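## Task

Press each drive blank carrying a blue sticker fully home so that it stops and clicks into its latch, and leave all other blanks untouched. The rack is loose on the table: it may tilt only a little (more counts as failure) and must finish in its original place. A blank counts only if it stays latched without the robot holding it.

## Robot and tools

Robot: two 6-joint arms with parallel grippers, named left_arm and right_arm, working over a table. These names do not describe sides of a camera image. left_arm's base sits at (+0.033, +0.283, 0) m and right_arm's at (+0.047, -0.296, 0) m in the scene frame, each turned only slightly about z.

Scene frame: origin on the tabletop midway between the arms, +x out over the table, +z up, left_arm on the +y side. Each result's state line reports every gripper's end_effector_position (metres) and end_effector_quat_wxyz in this frame. That point is the midpoint between the finger pads, roughly 1 cm short of the fingertips. The fingers extend along the gripper's +z and spread along its y. Reported hand positions may be somewhat wrong, especially with the arm stretched far out.

Tool execute_actions takes "actions": a list holding at most one item, plus an optional "pictures" boolean (images are included unless false).
- Empty list []: nothing moves; you just get the current state.
- Motion item {"rows": [...], "steps": n}: n is 1 to 15 control steps of 1/30 s each (15 if omitted). rows has 1 to 15 rows; one row is used per step and the final row repeats to fill the remaining steps.
- Wait item {"steps": n} with no rows: n up to 300; returns after that many steps counted from the previous result.
Every row is a single list of 14 numbers covering both arms, even if one arm stays put: left_arm waist, shoulder, elbow, wrist pitch, wrist yaw, wrist roll, opening, then right_arm in the same seven-number order. The six joint numbers are absolute target angles in radians in each arm's own joint space (the same values printed under Joint positions), not offsets. Stated ranges per arm: waist -2.618 to 3.054, shoulder 0.000 to 3.142, elbow 0.000 to 3.142, wrist pitch -1.571 to 1.571, wrist yaw -1.571 to 1.571, wrist roll -2.094 to 2.094. Real ends may differ by up to 0.036 rad. A target more than 0.036 rad beyond a stated end, and further out than the joint currently sits, gets the whole call refused and nothing is sent. Targets past the real end are clipped there, and the result may then print "joint sent to its limit" (possibly about an earlier action); absence of that line proves nothing. Opening is an absolute value from -1 (closed) to +1 (fully open, about 0.094 m between pads).

Motion behaviour: joints move at limited speed. Each step the sent target stays within a fixed lead of the measured angle (0.202 rad waist, 0.258 shoulder, 0.238 elbow, 0.573 wrist pitch, 0.522 wrist yaw and roll), and all of an arm's targets are pulled back if they would put the gripper over 70 mm from where it is. Friction may leave a joint up to about 0.031 rad short, and changes smaller than that may not move it. Between calls the arms keep heading to the last row sent until everything has nearly stopped or a step is HELD; after that only a new action moves or presses further.

Result lines: Joint positions and Joint velocities give per arm the six joints (rad, rad/s) then the pad gap (m, m/s). grip_measured is the measured opening on the command scale; each gripper may read off by about 1 mm, consistently. "joint command not followed" means a clearance check altered or blocked some joint targets on some steps, though the rest of the row went through. HELD marks steps where your row, wholly or partly, was not sent. MOTOR HOT appears from 75 °C; OVER-TEMPERATURE FAULT means an arm was stopped (at 90 °C for 10 s; at 100 °C it goes limp and falls). Avoid long sustained loads.

Gripping: commanding an opening about 0.03 below grip_measured holds firmly; a smaller gap holds more lightly. Pad force tops out near 50 to 62 N, less on very thin parts, with a brief spike on first contact. For this job a closed gripper or its fingertips can serve as a pusher.

zoom_image: {"camera": name, "region": [x0, y0, x1, y1]} in pixels of that camera's latest full image, (0,0) top-left, at most 504 by 504. Cameras: cam_head_left, cam_head_right, cam_high, cam_low, cam_left_wrist, cam_right_wrist, all 504x504. Use it to read sticker colours and check whether blanks sit flush.

read_manual: optional "section" (only "licences"); returns URDF licence text and moves nothing.

finished_scene: {"scene": number of the current scene}. Replying without any tool call ends everything.

Cautions: the rack is free-standing, so push each blank straight in along its slot with modest force, and back away after the latch clicks so nothing relies on the gripper. Do not shove or tilt the rack, knock anything off the table, let the arms collide or press on each other, drop or slam things, or push very hard. Touch only blanks with the target sticker colour.

Each tool is called after ">>>" as name(argument=value, ...), one argument or row to a line, values as JSON.

## Session

>>> execute_actions(
  actions=[],
)

Scene clock: 0.00 s of 4500.00 s.
left_arm: end_effector_position=(+0.1170, +0.0300, +0.1028) grip_measured=+1.000 end_effector_quat_wxyz=(+0.089, +0.897, +0.060, +0.429) | right_arm: end_effector_position=(+0.2543, -0.5457, +0.3244) grip_measured=+1.000 end_effector_quat_wxyz=(+0.226, +0.874, +0.229, +0.364)
Joint positions: left_arm=[-1.796  1.545  0.918 -1.038 -0.904  1.179  0.094] | right_arm=[-1.362  1.338  1.602 -1.186 -0.654  1.652  0.094]
Joint velocities: left_arm=[-0.012  0.007  0.017 -0.051  0.037  0.037  0.   ] | right_arm=[ 0.002 -0.022 -0.002  0.037 -0.022  0.066  0.   ]

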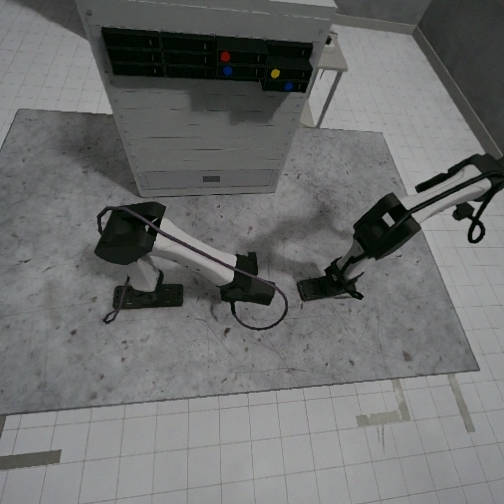

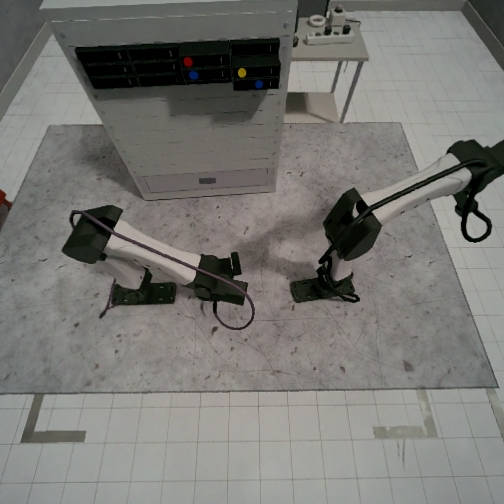

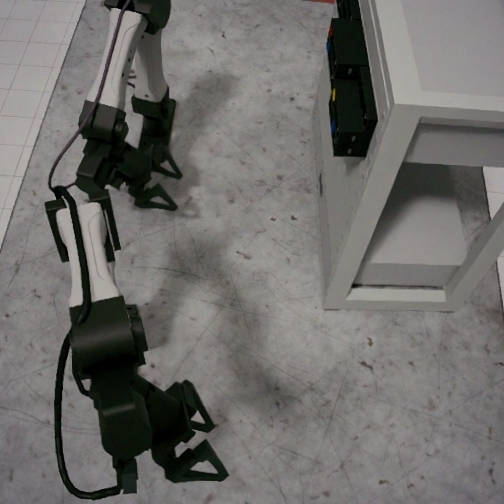

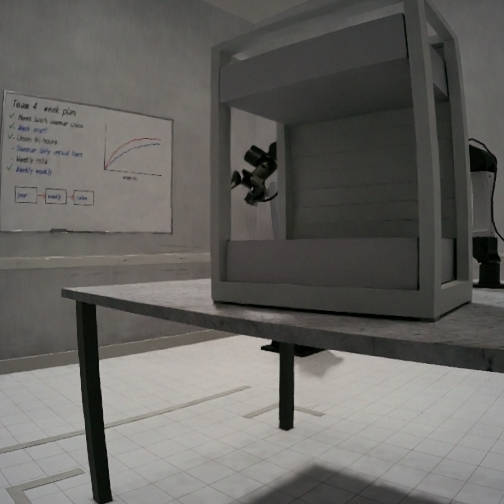

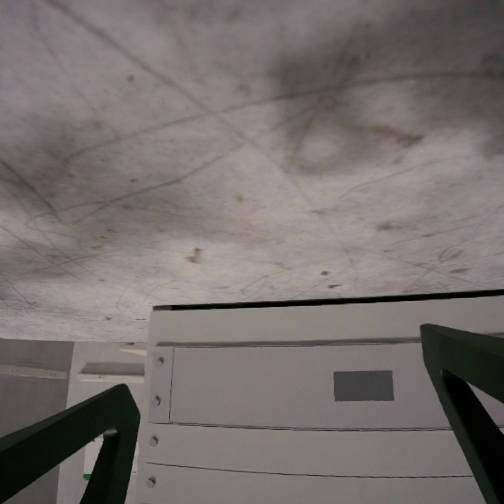

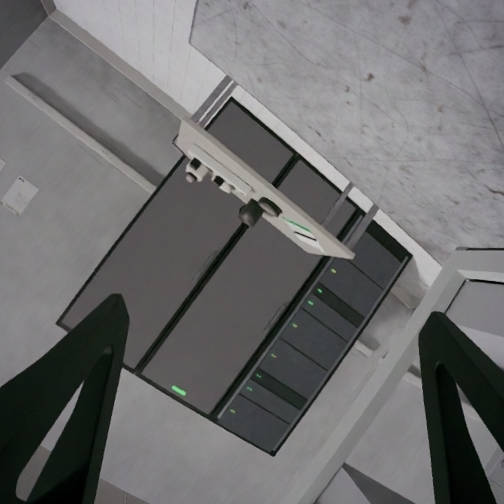

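>>> zoom_image(
  camera="cam_head_left",
  region=[90, 0, 340, 200],
)

>>> zoom_image(
  camera="cam_head_right",
  region=[60, 0, 310, 200],
)

>>> zoom_image(
  camera="cam_high",
  region=[290, 0, 504, 200],
)

Region (90, 0, 340, 200) of cam_head_left's 504x504 image, scaled by 2.016, with more detail than that image has; it fills the top 403 rows of this view, and the rest is white.

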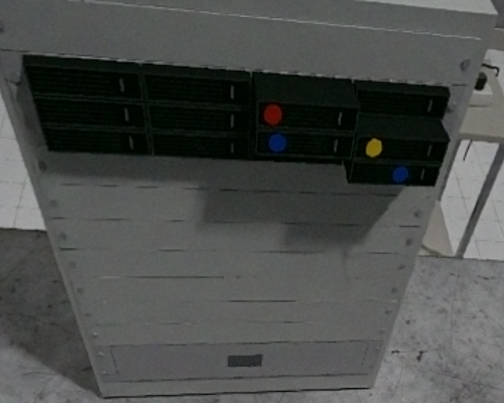

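Region (60, 0, 310, 200) of cam_head_right's 504x504 image, scaled by 2.016, with more detail than that image has; it fills the top 403 rows of this view, and the rest is white.

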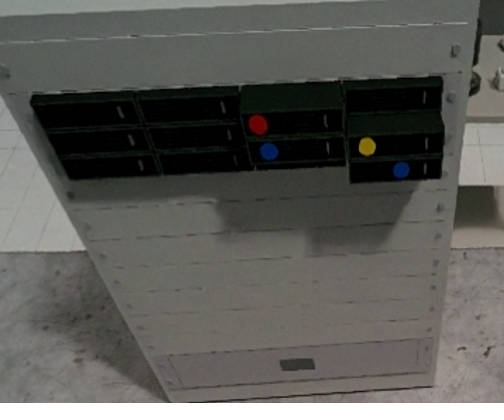

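Region (290, 0, 504, 200) of cam_high's 504x504 image, scaled by 2.355, with more detail than that image has; it fills the top 471 rows of this view, and the rest is white.

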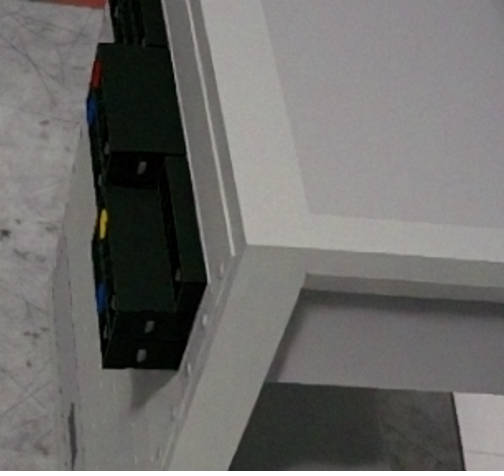

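>>> execute_actions(
  actions=[
    {"rows":[[-0.9,0.9,1.1,-0.2,-0.7,0,-1,-1.362,1.338,1.602,-1.186,-0.654,1.652,1]]},
  ],
  pictures=false,
)

>>> execute_actions(
  actions=[
    {"steps":30},
  ],
)

Scene clock: 63.53 s of 4500.00 s.
left_arm: end_effector_position=(+0.2311, +0.0147, +0.3455) grip_measured=-0.996 end_effector_quat_wxyz=(+0.614, +0.447, +0.649, +0.052) | right_arm: end_effector_position=(+0.2543, -0.5457, +0.3244) grip_measured=+1.000 end_effector_quat_wxyz=(+0.226, +0.874, +0.229, +0.364)
Joint positions: left_arm=[-1.306  1.02   1.073 -0.388 -0.746  0.455  0.   ] | right_arm=[-1.362  1.338  1.602 -1.186 -0.654  1.652  0.094]
Joint velocities: left_arm=[ 1.38  -1.043  0.129  0.901  0.081 -1.971 -0.   ] | right_arm=[ 0.002 -0.007  0.042 -0.066 -0.037 -0.095  0.   ]
Steps of this call (steps 1 to 90: nothing new was sent; then 60.03 s passed at rest; steps 91 to 105: all 15 steps of this action). Readings (joint positions):
91: left_arm=[-1.783 1.534 0.922 -1.014 -0.885 1.144] | right_arm=[-1.362 1.338 1.602 -1.186 -0.654 1.652]
92: left_arm=[-1.755 1.512 0.934 -0.967 -0.862 1.096] | right_arm=[-1.362 1.338 1.602 -1.186 -0.654 1.652]
94: left_arm=[-1.691 1.447 0.974 -0.864 -0.833 1.005] | right_arm=[-1.362 1.338 1.602 -1.186 -0.654 1.652]
98: left_arm=[-1.565 1.299 1.033 -0.652 -0.794 0.824] | right_arm=[-1.362 1.338 1.602 -1.186 -0.654 1.652]
105: the state above

Scene clock: 64.53 s of 4500.00 s.
left_arm: end_effector_position=(+0.3001, +0.1284, +0.4292) grip_measured=-0.996 end_effector_quat_wxyz=(+0.706, +0.068, +0.702, -0.065) | right_arm: end_effector_position=(+0.2543, -0.5457, +0.3244) grip_measured=+1.000 end_effector_quat_wxyz=(+0.226, +0.874, +0.229, +0.364)
Joint positions: left_arm=[-0.909  0.896  1.1   -0.198 -0.707  0.008  0.   ] | right_arm=[-1.362  1.338  1.602 -1.186 -0.654  1.652  0.094]
Joint velocities: left_arm=[ 0.007 -0.002 -0.002  0.022 -0.022 -0.022 -0.001] | right_arm=[ 0.007 -0.007  0.012  0.037  0.007  0.022  0.   ]
Steps of this call (steps 1 to 30: the robot went on to your last target). Readings (joint positions):
1: left_arm=[-1.252 0.986 1.078 -0.356 -0.739 0.387] | right_arm=[-1.362 1.338 1.602 -1.186 -0.654 1.652]
2: left_arm=[-1.189 0.956 1.084 -0.324 -0.731 0.319] | right_arm=[-1.362 1.338 1.602 -1.186 -0.654 1.652]
4: left_arm=[-1.043 0.915 1.094 -0.266 -0.723 0.206] | right_arm=[-1.362 1.338 1.602 -1.186 -0.654 1.652]
8: left_arm=[-0.910 0.896 1.100 -0.210 -0.723 0.087] | right_arm=[-1.362 1.338 1.602 -1.186 -0.654 1.652]
30: the state above

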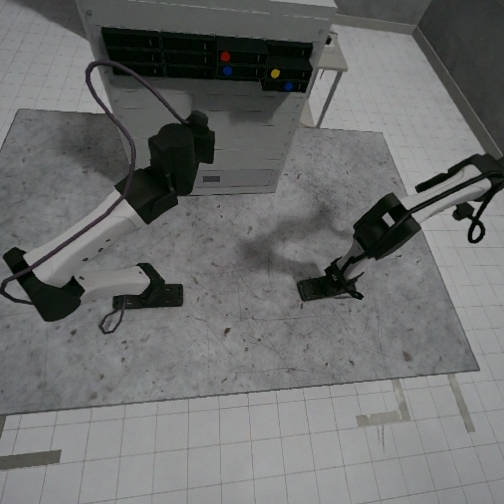

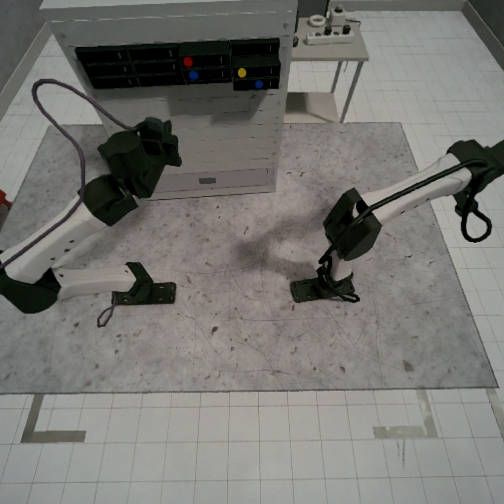

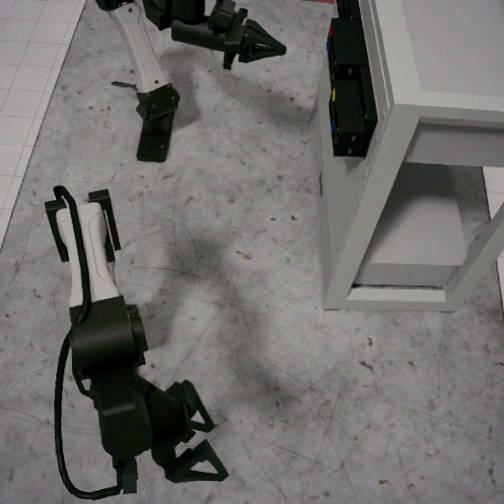

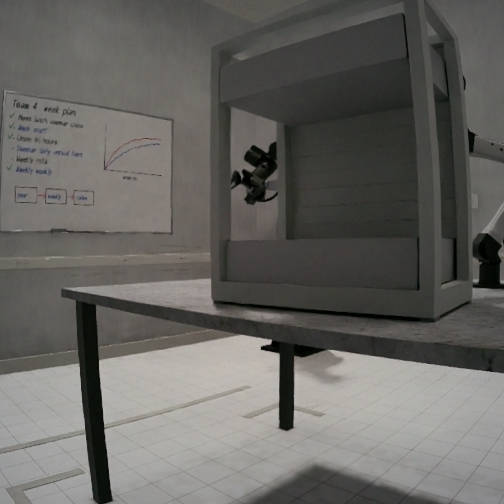

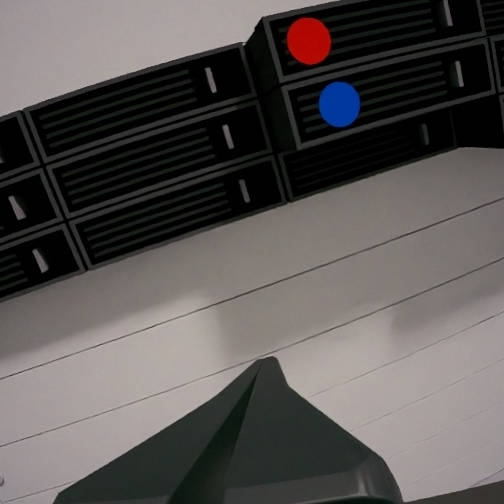

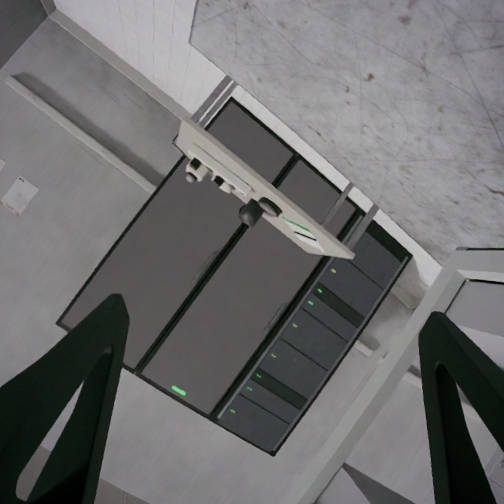

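>>> execute_actions(
  actions=[
    {"rows":[[-0.846,1.15,1.004,0.6,-0.5,-1.57,-1,-1.362,1.338,1.602,-1.186,-0.654,1.652,1]]},
  ],
  pictures=false,
)

>>> execute_actions(
  actions=[
    {"steps":15},
  ],
)

Scene clock: 90.73 s of 4500.00 s.
left_arm: end_effector_position=(+0.3433, +0.0609, +0.4661) grip_measured=-0.997 end_effector_quat_wxyz=(-0.497, +0.335, -0.464, +0.653) | right_arm: end_effector_position=(+0.2543, -0.5457, +0.3244) grip_measured=+1.000 end_effector_quat_wxyz=(+0.226, +0.874, +0.229, +0.364)
Joint positions: left_arm=[-0.858  1.164  1.008  0.564 -0.514 -1.336  0.   ] | right_arm=[-1.362  1.338  1.602 -1.186 -0.654  1.652  0.094]
Joint velocities: left_arm=[-0.002 -0.007 -0.007  0.3    0.022 -1.487 -0.   ] | right_arm=[-0.007  0.007 -0.007  0.007 -0.051  0.022  0.   ]
Steps of this call (steps 1 to 15: the robot went on to your last target; steps 16 to 90: nothing new was sent; then 22.70 s passed at rest; steps 91 to 105: all 15 steps of this action). Readings (joint positions):
91: left_arm=[-0.901 0.912 1.090 -0.140 -0.688 -0.051] | right_arm=[-1.362 1.338 1.602 -1.186 -0.654 1.652]
92: left_arm=[-0.886 0.950 1.082 -0.029 -0.660 -0.139] | right_arm=[-1.362 1.338 1.602 -1.186 -0.654 1.652]
94: left_arm=[-0.864 1.057 1.063 0.200 -0.606 -0.334] | right_arm=[-1.362 1.338 1.602 -1.186 -0.654 1.652]
98: left_arm=[-0.858 1.168 1.013 0.410 -0.542 -0.727] | right_arm=[-1.362 1.338 1.602 -1.186 -0.654 1.652]
105: the state above

Scene clock: 91.23 s of 4500.00 s.
left_arm: end_effector_position=(+0.3407, +0.0621, +0.4735) grip_measured=-0.997 end_effector_quat_wxyz=(-0.422, +0.378, -0.412, +0.714) | right_arm: end_effector_position=(+0.2543, -0.5457, +0.3244) grip_measured=+1.000 end_effector_quat_wxyz=(+0.226, +0.874, +0.229, +0.364)
Joint positions: left_arm=[-0.858  1.164  1.008  0.599 -0.507 -1.554  0.   ] | right_arm=[-1.362  1.338  1.602 -1.186 -0.654  1.652  0.094]
Joint velocities: left_arm=[-0.002 -0.027  0.007 -0.007 -0.081  0.007  0.001] | right_arm=[ 0.027  0.002  0.007  0.022 -0.022 -0.066  0.   ]
Steps of this call (steps 1 to 15: the robot went on to your last target). Readings (joint positions):
1: left_arm=[-0.858 1.164 1.008 0.572 -0.513 -1.382] | right_arm=[-1.362 1.338 1.602 -1.186 -0.654 1.652]
2: left_arm=[-0.858 1.164 1.008 0.578 -0.511 -1.418] | right_arm=[-1.362 1.338 1.602 -1.186 -0.654 1.652]
4: left_arm=[-0.858 1.164 1.008 0.587 -0.509 -1.470] | right_arm=[-1.362 1.338 1.602 -1.186 -0.654 1.652]
8: left_arm=[-0.858 1.164 1.008 0.595 -0.508 -1.524] | right_arm=[-1.362 1.338 1.602 -1.186 -0.654 1.652]
15: the state above

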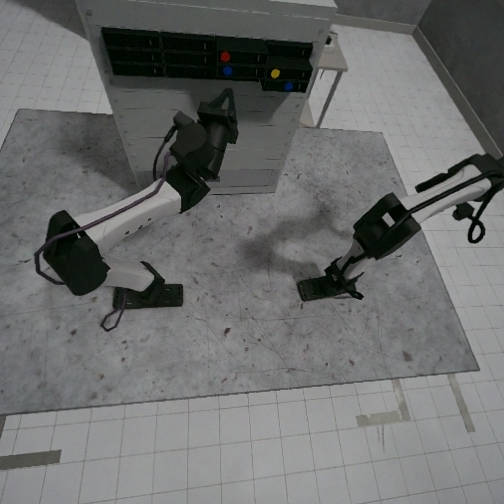

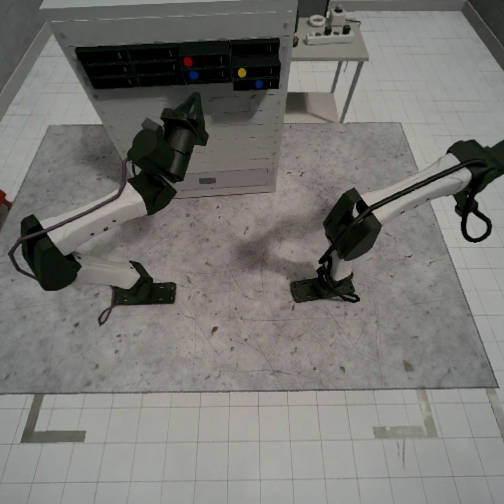

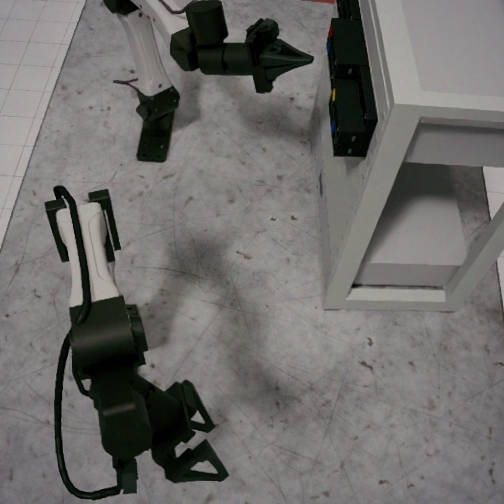

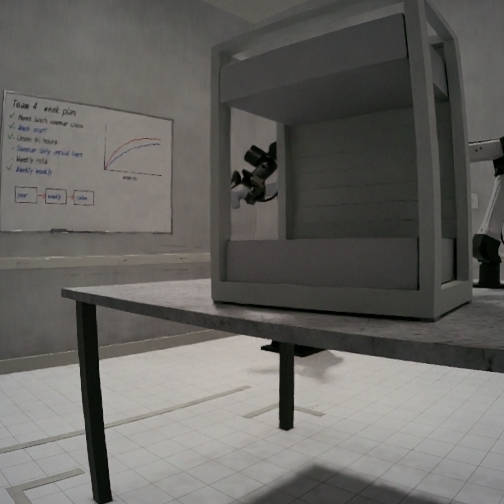

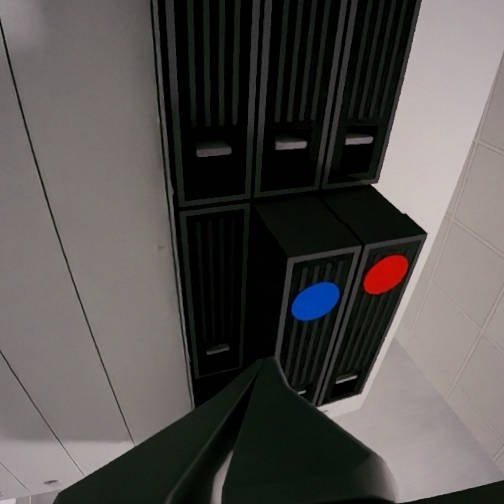

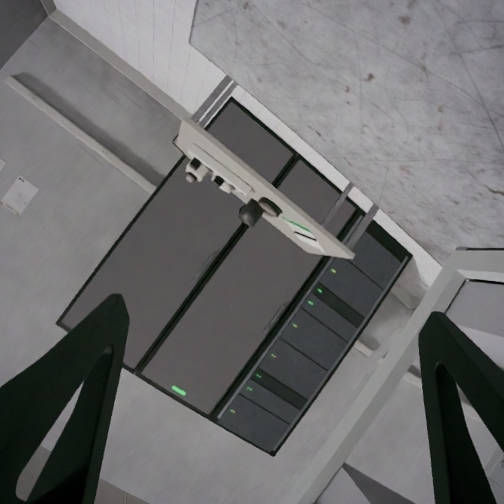

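>>> execute_actions(
  actions=[
    {"rows":[[-0.853,1.17,1.169,0.476,-0.5,-1.57,-1,-1.362,1.338,1.602,-1.186,-0.654,1.652,1],[-0.853,1.17,1.169,0.476,-0.5,-1.57,-1,-1.362,1.338,1.602,-1.186,-0.654,1.652,1],[-0.853,1.17,1.169,0.476,-0.5,-1.57,-1,-1.362,1.338,1.602,-1.186,-0.654,1.652,1],[-0.853,1.17,1.169,0.476,-0.5,-1.57,-1,-1.362,1.338,1.602,-1.186,-0.654,1.652,1],[-0.853,1.17,1.169,0.476,-0.5,-1.57,-1,-1.362,1.338,1.602,-1.186,-0.654,1.652,1],[-0.853,1.225,1.169,0.476,-0.5,-1.57,-1,-1.362,1.338,1.602,-1.186,-0.654,1.652,1]]},
  ],
)

Scene clock: 105.87 s of 4500.00 s.
left_arm: end_effector_position=(+0.3443, +0.0575, +0.5093) grip_measured=-0.997 end_effector_quat_wxyz=(-0.418, +0.378, -0.406, +0.719) | right_arm: end_effector_position=(+0.2543, -0.5457, +0.3244) grip_measured=+1.000 end_effector_quat_wxyz=(+0.226, +0.874, +0.229, +0.364)
Joint positions: left_arm=[-0.858  1.208  1.169  0.494 -0.504 -1.562  0.   ] | right_arm=[-1.362  1.338  1.602 -1.186 -0.654  1.652  0.094]
Joint velocities: left_arm=[ 0.002  0.012 -0.002 -0.095 -0.022  0.022 -0.   ] | right_arm=[-0.002  0.012  0.002 -0.007  0.051  0.037  0.   ]
Steps of this call (steps 1 to 15: the robot went on to your last target; steps 16 to 90: nothing new was sent; then 11.13 s passed at rest; steps 91 to 105: all 15 steps of this action). Readings (joint positions):
91: left_arm=[-0.858 1.164 1.029 0.571 -0.507 -1.562] | right_arm=[-1.362 1.338 1.602 -1.186 -0.654 1.652]
92: left_arm=[-0.858 1.173 1.069 0.539 -0.507 -1.562] | right_arm=[-1.362 1.338 1.602 -1.186 -0.654 1.652]
94: left_arm=[-0.858 1.176 1.132 0.522 -0.504 -1.562] | right_arm=[-1.362 1.338 1.602 -1.186 -0.654 1.652]
98: left_arm=[-0.858 1.175 1.169 0.524 -0.504 -1.562] | right_arm=[-1.362 1.338 1.602 -1.186 -0.654 1.652]
105: the state above

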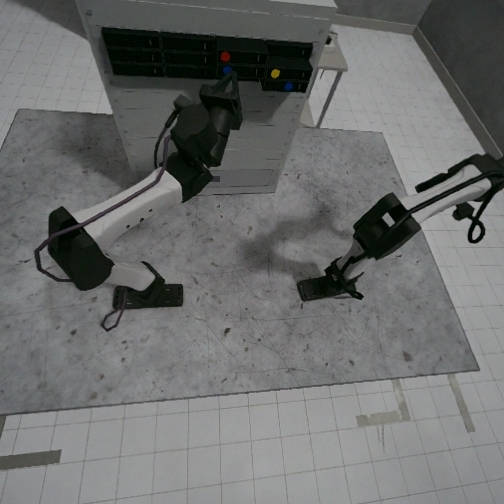

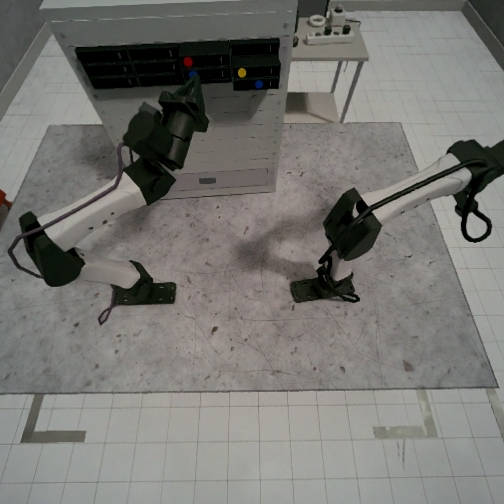

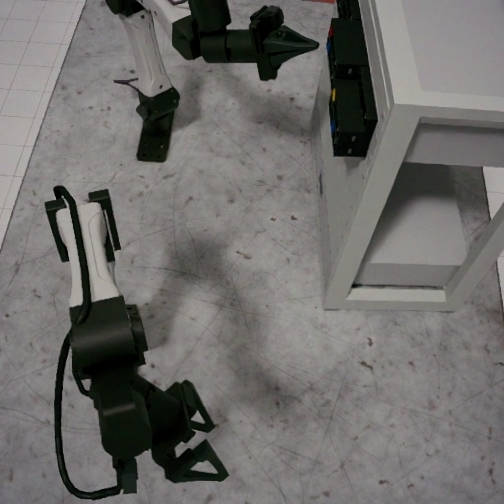

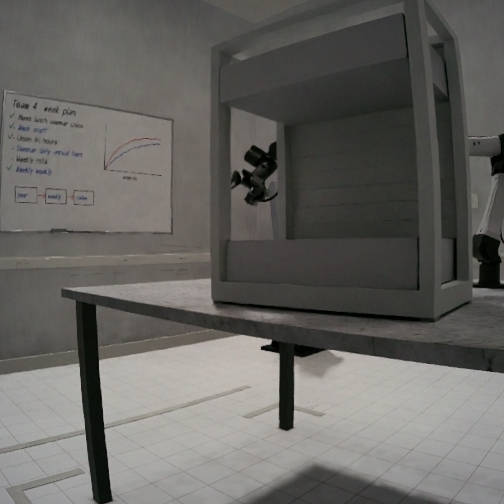

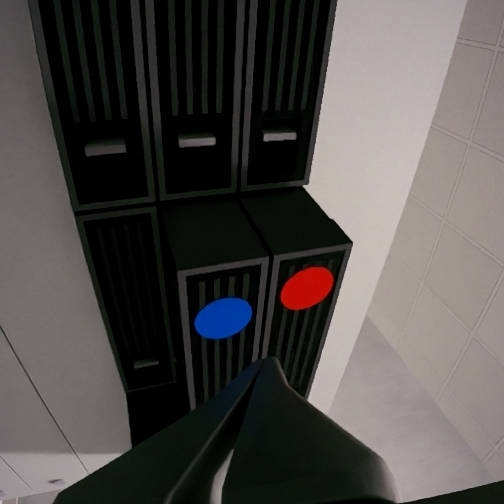

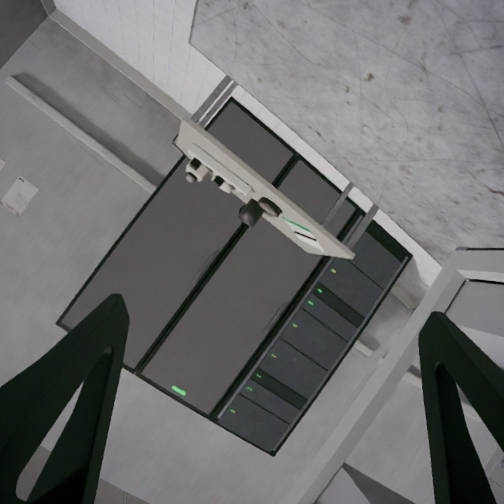

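>>> execute_actions(
  actions=[
    {"rows":[[-0.84,1.23,1.169,0.49,-0.5,-1.57,-1,-1.362,1.338,1.602,-1.186,-0.654,1.652,1],[-0.83,1.25,1.18,0.495,-0.5,-1.57,-1,-1.362,1.338,1.602,-1.186,-0.654,1.652,1],[-0.815,1.286,1.195,0.504,-0.5,-1.57,-1,-1.362,1.338,1.602,-1.186,-0.654,1.652,1]]},
  ],
)

Scene clock: 122.03 s of 4500.00 s.
left_arm: end_effector_position=(+0.3624, +0.0545, +0.5010) grip_measured=-0.997 end_effector_quat_wxyz=(-0.428, +0.384, -0.409, +0.709) | right_arm: end_effector_position=(+0.2543, -0.5457, +0.3244) grip_measured=+1.000 end_effector_quat_wxyz=(+0.226, +0.874, +0.229, +0.364)
Joint positions: left_arm=[-0.826  1.26   1.184  0.512 -0.498 -1.562  0.   ] | right_arm=[-1.362  1.338  1.602 -1.186 -0.654  1.652  0.094]
Joint velocities: left_arm=[-0.002 -0.007 -0.002 -0.007  0.007 -0.022  0.001] | right_arm=[-0.007 -0.007 -0.017 -0.095  0.007 -0.066  0.   ]
Steps of this call (steps 1 to 15: the robot went on to your last target; steps 16 to 90: nothing new was sent; then 12.67 s passed at rest; steps 91 to 105: all 15 steps of this action). Readings (joint positions):
91: left_arm=[-0.858 1.209 1.169 0.491 -0.504 -1.562] | right_arm=[-1.362 1.338 1.602 -1.186 -0.654 1.652]
92: left_arm=[-0.854 1.210 1.169 0.492 -0.504 -1.562] | right_arm=[-1.362 1.338 1.602 -1.186 -0.654 1.652]
94: left_arm=[-0.838 1.228 1.179 0.503 -0.504 -1.562] | right_arm=[-1.362 1.338 1.602 -1.186 -0.654 1.652]
98: left_arm=[-0.826 1.260 1.184 0.511 -0.499 -1.562] | right_arm=[-1.362 1.338 1.602 -1.186 -0.654 1.652]
105: the state above

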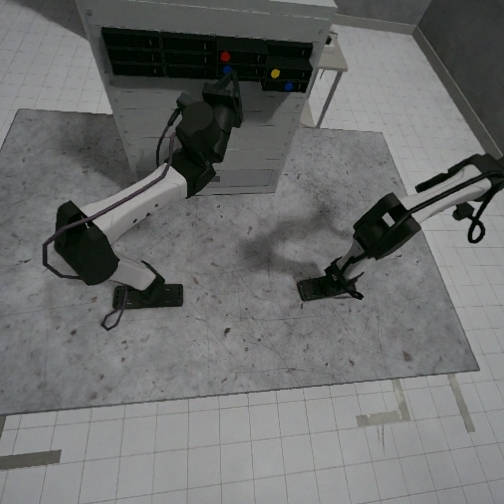

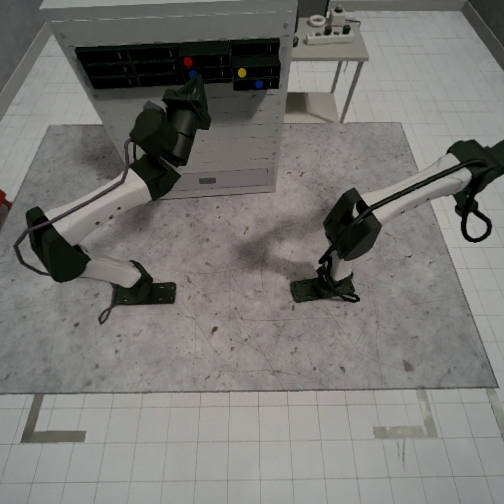

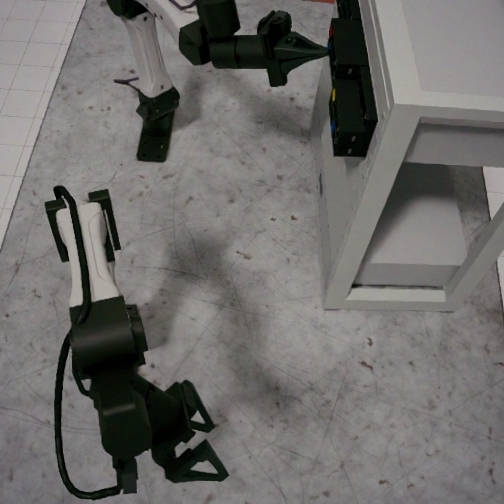

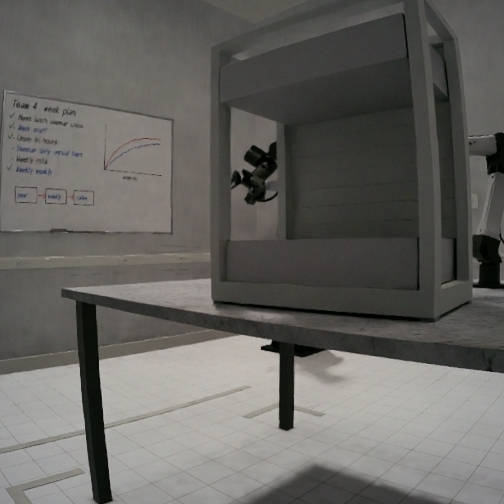

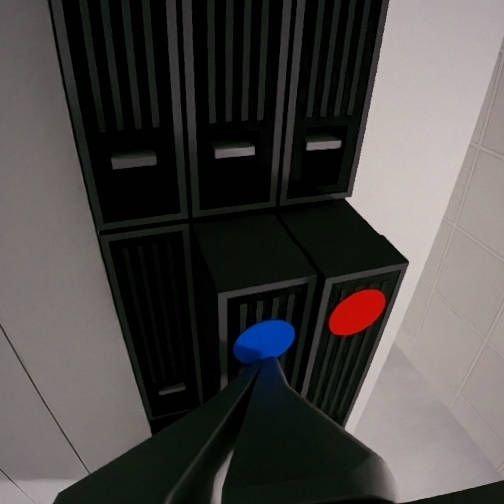

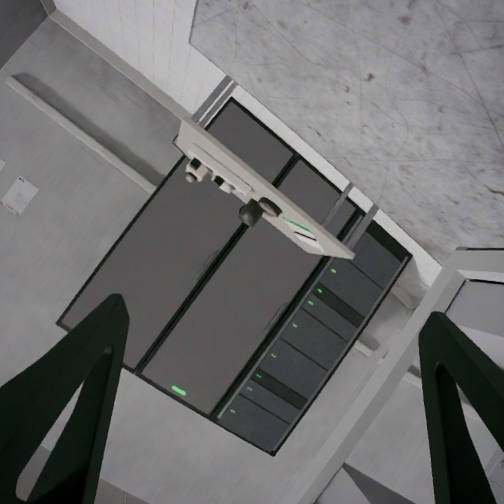

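>>> execute_actions(
  actions=[
    {"rows":[[-0.81,1.29,1.205,0.51,-0.5,-1.57,-1,-1.362,1.338,1.602,-1.186,-0.654,1.652,1],[-0.805,1.3,1.213,0.512,-0.5,-1.57,-1,-1.362,1.338,1.602,-1.186,-0.654,1.652,1],[-0.8,1.31,1.221,0.515,-0.5,-1.57,-1,-1.362,1.338,1.602,-1.186,-0.654,1.652,1],[-0.795,1.32,1.229,0.517,-0.5,-1.57,-1,-1.362,1.338,1.602,-1.186,-0.654,1.652,1],[-0.79,1.33,1.237,0.52,-0.5,-1.57,-1,-1.362,1.338,1.602,-1.186,-0.654,1.652,1],[-0.785,1.34,1.245,0.522,-0.5,-1.57,-1,-1.362,1.338,1.602,-1.186,-0.654,1.652,1],[-0.78,1.35,1.253,0.525,-0.5,-1.57,-1,-1.362,1.338,1.602,-1.186,-0.654,1.652,1],[-0.775,1.36,1.261,0.527,-0.5,-1.57,-1,-1.362,1.338,1.602,-1.186,-0.654,1.652,1],[-0.77,1.37,1.269,0.53,-0.5,-1.57,-1,-1.362,1.338,1.602,-1.186,-0.654,1.652,1],[-0.765,1.38,1.277,0.532,-0.5,-1.57,-1,-1.362,1.338,1.602,-1.186,-0.654,1.652,1],[-0.76,1.39,1.285,0.535,-0.5,-1.57,-1,-1.362,1.338,1.602,-1.186,-0.654,1.652,1]]},
  ],
)

Scene clock: 131.37 s of 4500.00 s.
left_arm: end_effector_position=(+0.3879, +0.0538, +0.5101) grip_measured=-0.997 end_effector_quat_wxyz=(-0.443, +0.388, -0.393, +0.706) | right_arm: end_effector_position=(+0.2543, -0.5457, +0.3244) grip_measured=+1.000 end_effector_quat_wxyz=(+0.226, +0.874, +0.229, +0.364)
Joint positions: left_arm=[-0.78   1.353  1.268  0.543 -0.49  -1.562  0.   ] | right_arm=[-1.362  1.338  1.602 -1.186 -0.654  1.652  0.094]
Joint velocities: left_arm=[-0.012 -0.012 -0.007  0.022 -0.007 -0.022 -0.001] | right_arm=[ 0.007 -0.012 -0.017 -0.051  0.051  0.051  0.   ]
Steps of this call (steps 1 to 15: the robot went on to your last target; steps 16 to 90: nothing new was sent; then 5.83 s passed at rest; steps 91 to 105: all 15 steps of this action). Readings (joint positions):
91: left_arm=[-0.826 1.260 1.184 0.512 -0.498 -1.562] | right_arm=[-1.362 1.338 1.602 -1.186 -0.654 1.652]
92: left_arm=[-0.826 1.262 1.185 0.513 -0.497 -1.562] | right_arm=[-1.362 1.338 1.602 -1.186 -0.654 1.652]
94: left_arm=[-0.823 1.271 1.199 0.514 -0.494 -1.562] | right_arm=[-1.362 1.338 1.602 -1.186 -0.654 1.652]
98: left_arm=[-0.806 1.305 1.234 0.526 -0.490 -1.562] | right_arm=[-1.362 1.338 1.602 -1.186 -0.654 1.652]
105: the state above

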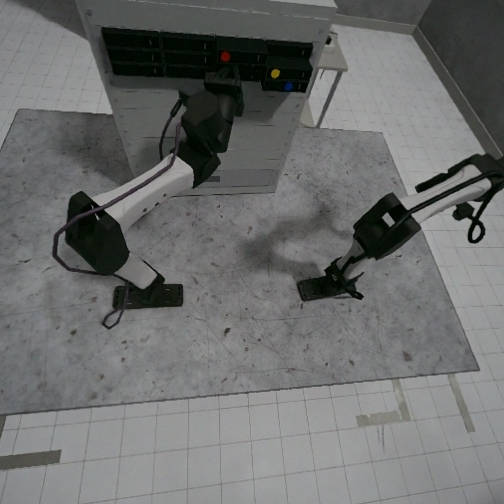

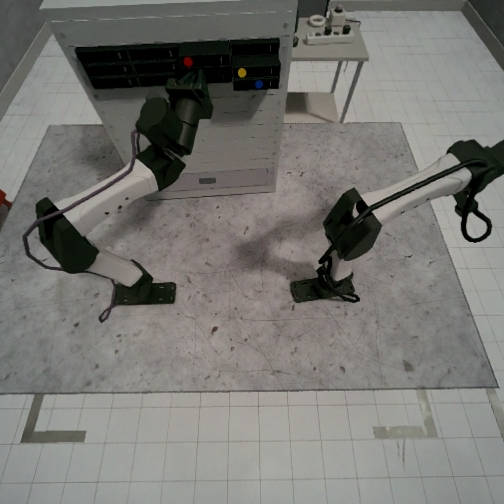

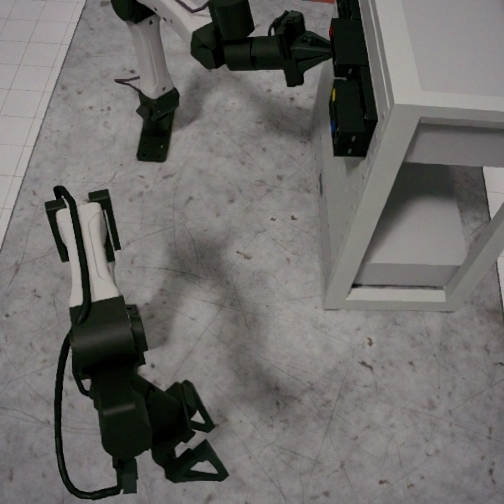

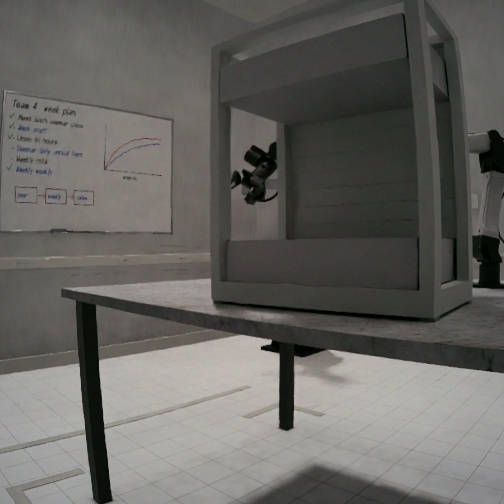

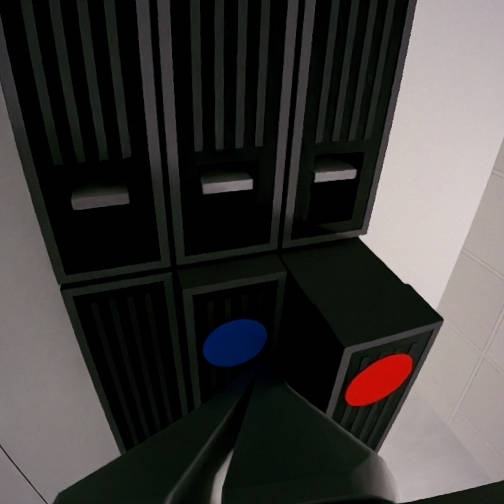

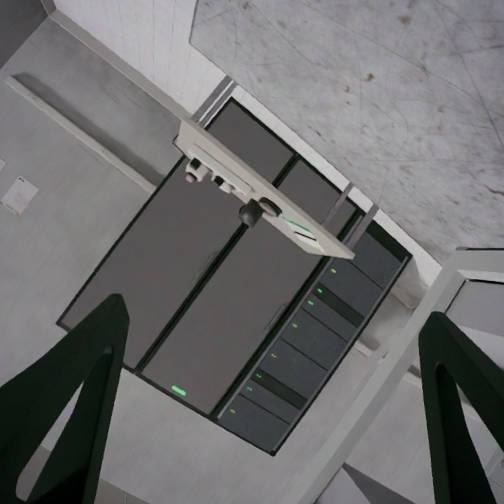

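>>> execute_actions(
  actions=[
    {"rows":[[-0.76,1.4,1.27,0.535,-0.5,-1.57,-1,-1.362,1.338,1.602,-1.186,-0.654,1.652,1],[-0.76,1.41,1.27,0.535,-0.5,-1.57,-1,-1.362,1.338,1.602,-1.186,-0.654,1.652,1],[-0.76,1.42,1.27,0.535,-0.5,-1.57,-1,-1.362,1.338,1.602,-1.186,-0.654,1.652,1]],"steps":12},
  ],
)

Scene clock: 142.17 s of 4500.00 s.
left_arm: end_effector_position=(+0.3918, +0.0501, +0.5078) grip_measured=-0.997 end_effector_quat_wxyz=(-0.443, +0.387, -0.389, +0.709) | right_arm: end_effector_position=(+0.2543, -0.5457, +0.3244) grip_measured=+1.000 end_effector_quat_wxyz=(+0.226, +0.874, +0.229, +0.364)
Joint positions: left_arm=[-0.78   1.374  1.268  0.573 -0.49  -1.562  0.   ] | right_arm=[-1.362  1.338  1.602 -1.186 -0.654  1.652  0.094]
Joint velocities: left_arm=[ 0.007  0.002 -0.012 -0.037  0.007  0.007 -0.   ] | right_arm=[ 0.012 -0.032 -0.002  0.007  0.022  0.022  0.   ]
Steps of this call (steps 1 to 15: the robot went on to your last target; steps 16 to 90: nothing new was sent; then 7.40 s passed at rest; steps 91 to 102: all 12 steps of this action). Readings (joint positions):
91: left_arm=[-0.780 1.353 1.268 0.543 -0.490 -1.562] | right_arm=[-1.362 1.338 1.602 -1.186 -0.654 1.652]
92: left_arm=[-0.780 1.355 1.268 0.543 -0.490 -1.562] | right_arm=[-1.362 1.338 1.602 -1.186 -0.654 1.652]
94: left_arm=[-0.780 1.362 1.268 0.555 -0.490 -1.562] | right_arm=[-1.362 1.338 1.602 -1.186 -0.654 1.652]
98: left_arm=[-0.780 1.373 1.268 0.571 -0.490 -1.562] | right_arm=[-1.362 1.338 1.602 -1.186 -0.654 1.652]
102: the state above

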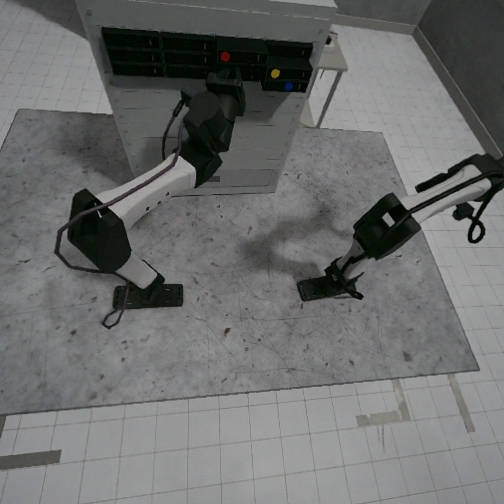

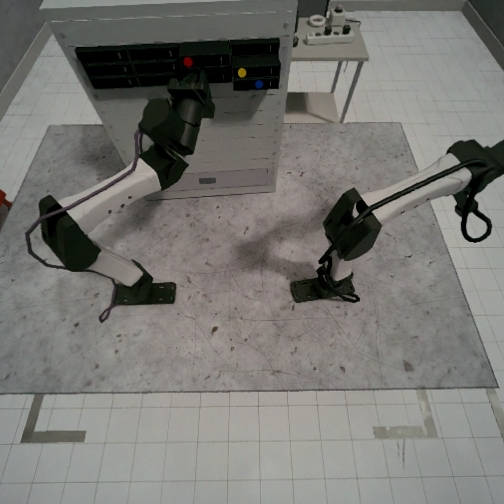

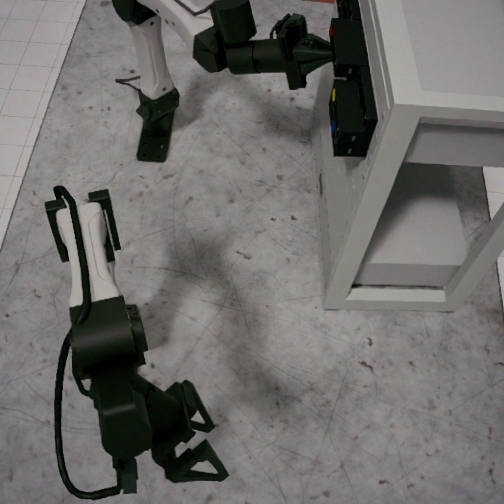

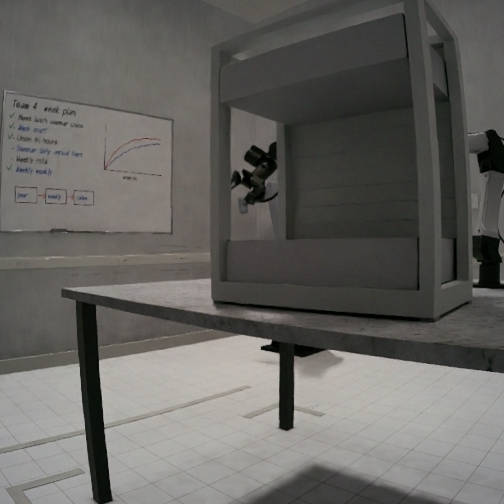

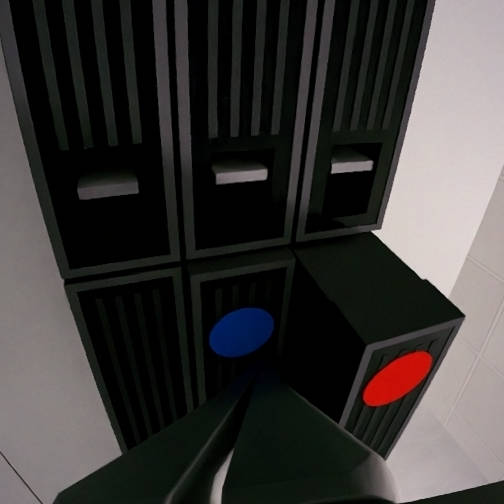

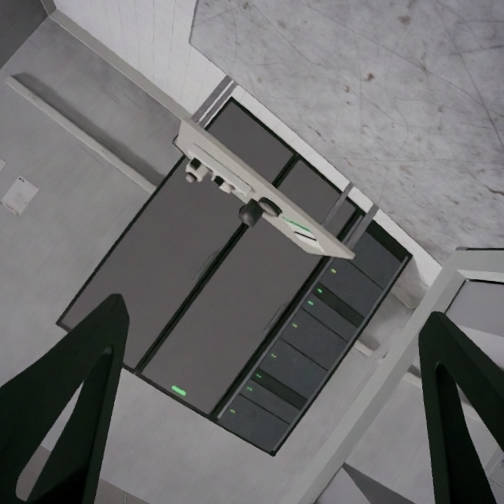

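>>> execute_actions(
  actions=[
    {"rows":[[-0.75,1.43,1.29,0.52,-0.5,-1.57,-1,-1.362,1.338,1.602,-1.186,-0.654,1.652,1],[-0.745,1.44,1.3,0.51,-0.5,-1.57,-1,-1.362,1.338,1.602,-1.186,-0.654,1.652,1],[-0.74,1.45,1.31,0.5,-0.5,-1.57,-1,-1.362,1.338,1.602,-1.186,-0.654,1.652,1],[-0.74,1.46,1.315,0.5,-0.5,-1.57,-1,-1.362,1.338,1.602,-1.186,-0.654,1.652,1]],"steps":12},
  ],
)

Scene clock: 149.47 s of 4500.00 s.
left_arm: end_effector_position=(+0.3974, +0.0491, +0.5094) grip_measured=-0.997 end_effector_quat_wxyz=(-0.446, +0.388, -0.392, +0.705) | right_arm: end_effector_position=(+0.2543, -0.5457, +0.3244) grip_measured=+1.000 end_effector_quat_wxyz=(+0.226, +0.874, +0.229, +0.364)
Joint positions: left_arm=[-0.771  1.392  1.295  0.556 -0.485 -1.562  0.   ] | right_arm=[-1.362  1.338  1.602 -1.186 -0.654  1.652  0.094]
Joint velocities: left_arm=[-0.007  0.007  0.012  0.022  0.066  0.022  0.   ] | right_arm=[ 0.002 -0.007  0.007 -0.051 -0.037 -0.037  0.   ]
Steps of this call (steps 1 to 15: the robot went on to your last target; steps 16 to 90: nothing new was sent; then 3.90 s passed at rest; steps 91 to 102: all 12 steps of this action). Readings (joint positions):
91: left_arm=[-0.779 1.375 1.270 0.572 -0.490 -1.562] | right_arm=[-1.362 1.338 1.602 -1.186 -0.654 1.652]
92: left_arm=[-0.776 1.379 1.276 0.568 -0.490 -1.562] | right_arm=[-1.362 1.338 1.602 -1.186 -0.654 1.652]
94: left_arm=[-0.771 1.390 1.289 0.563 -0.488 -1.562] | right_arm=[-1.362 1.338 1.602 -1.186 -0.654 1.652]
98: left_arm=[-0.771 1.392 1.295 0.556 -0.485 -1.562] | right_arm=[-1.362 1.338 1.602 -1.186 -0.654 1.652]
102: the state above

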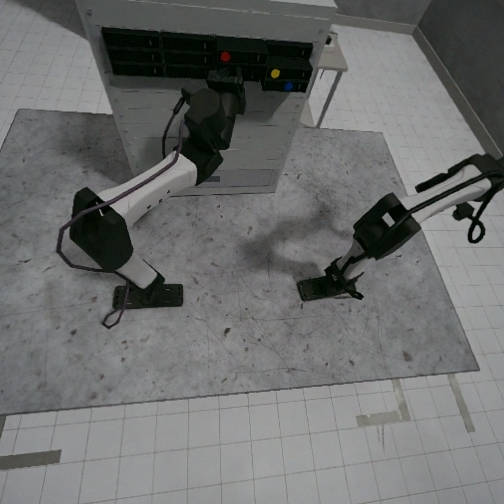

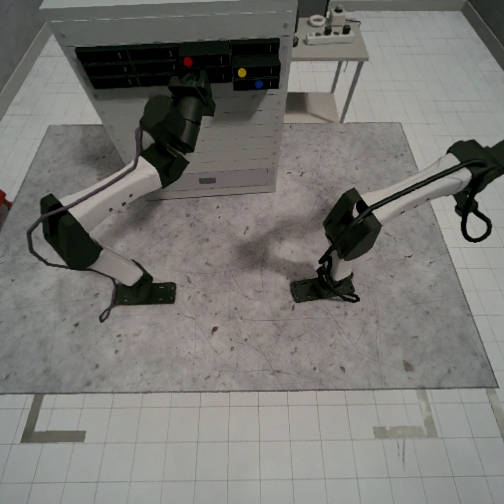

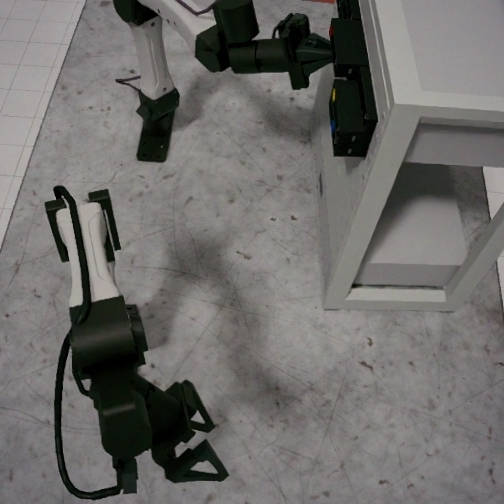

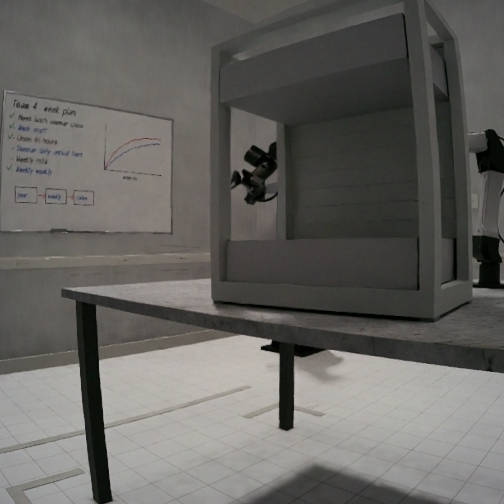

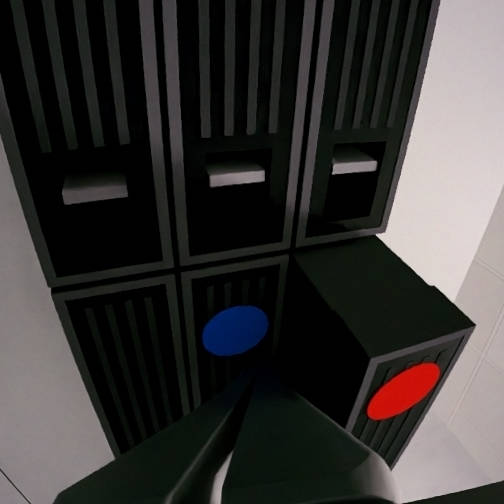

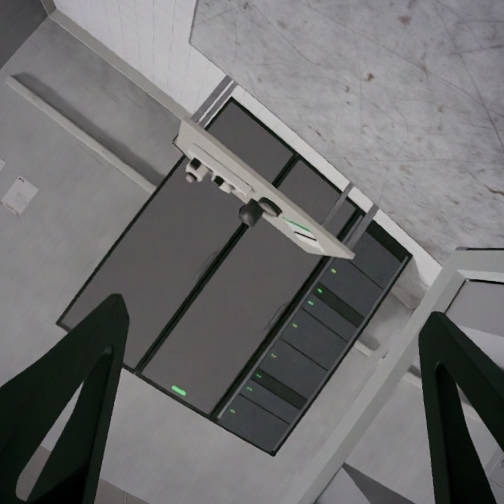

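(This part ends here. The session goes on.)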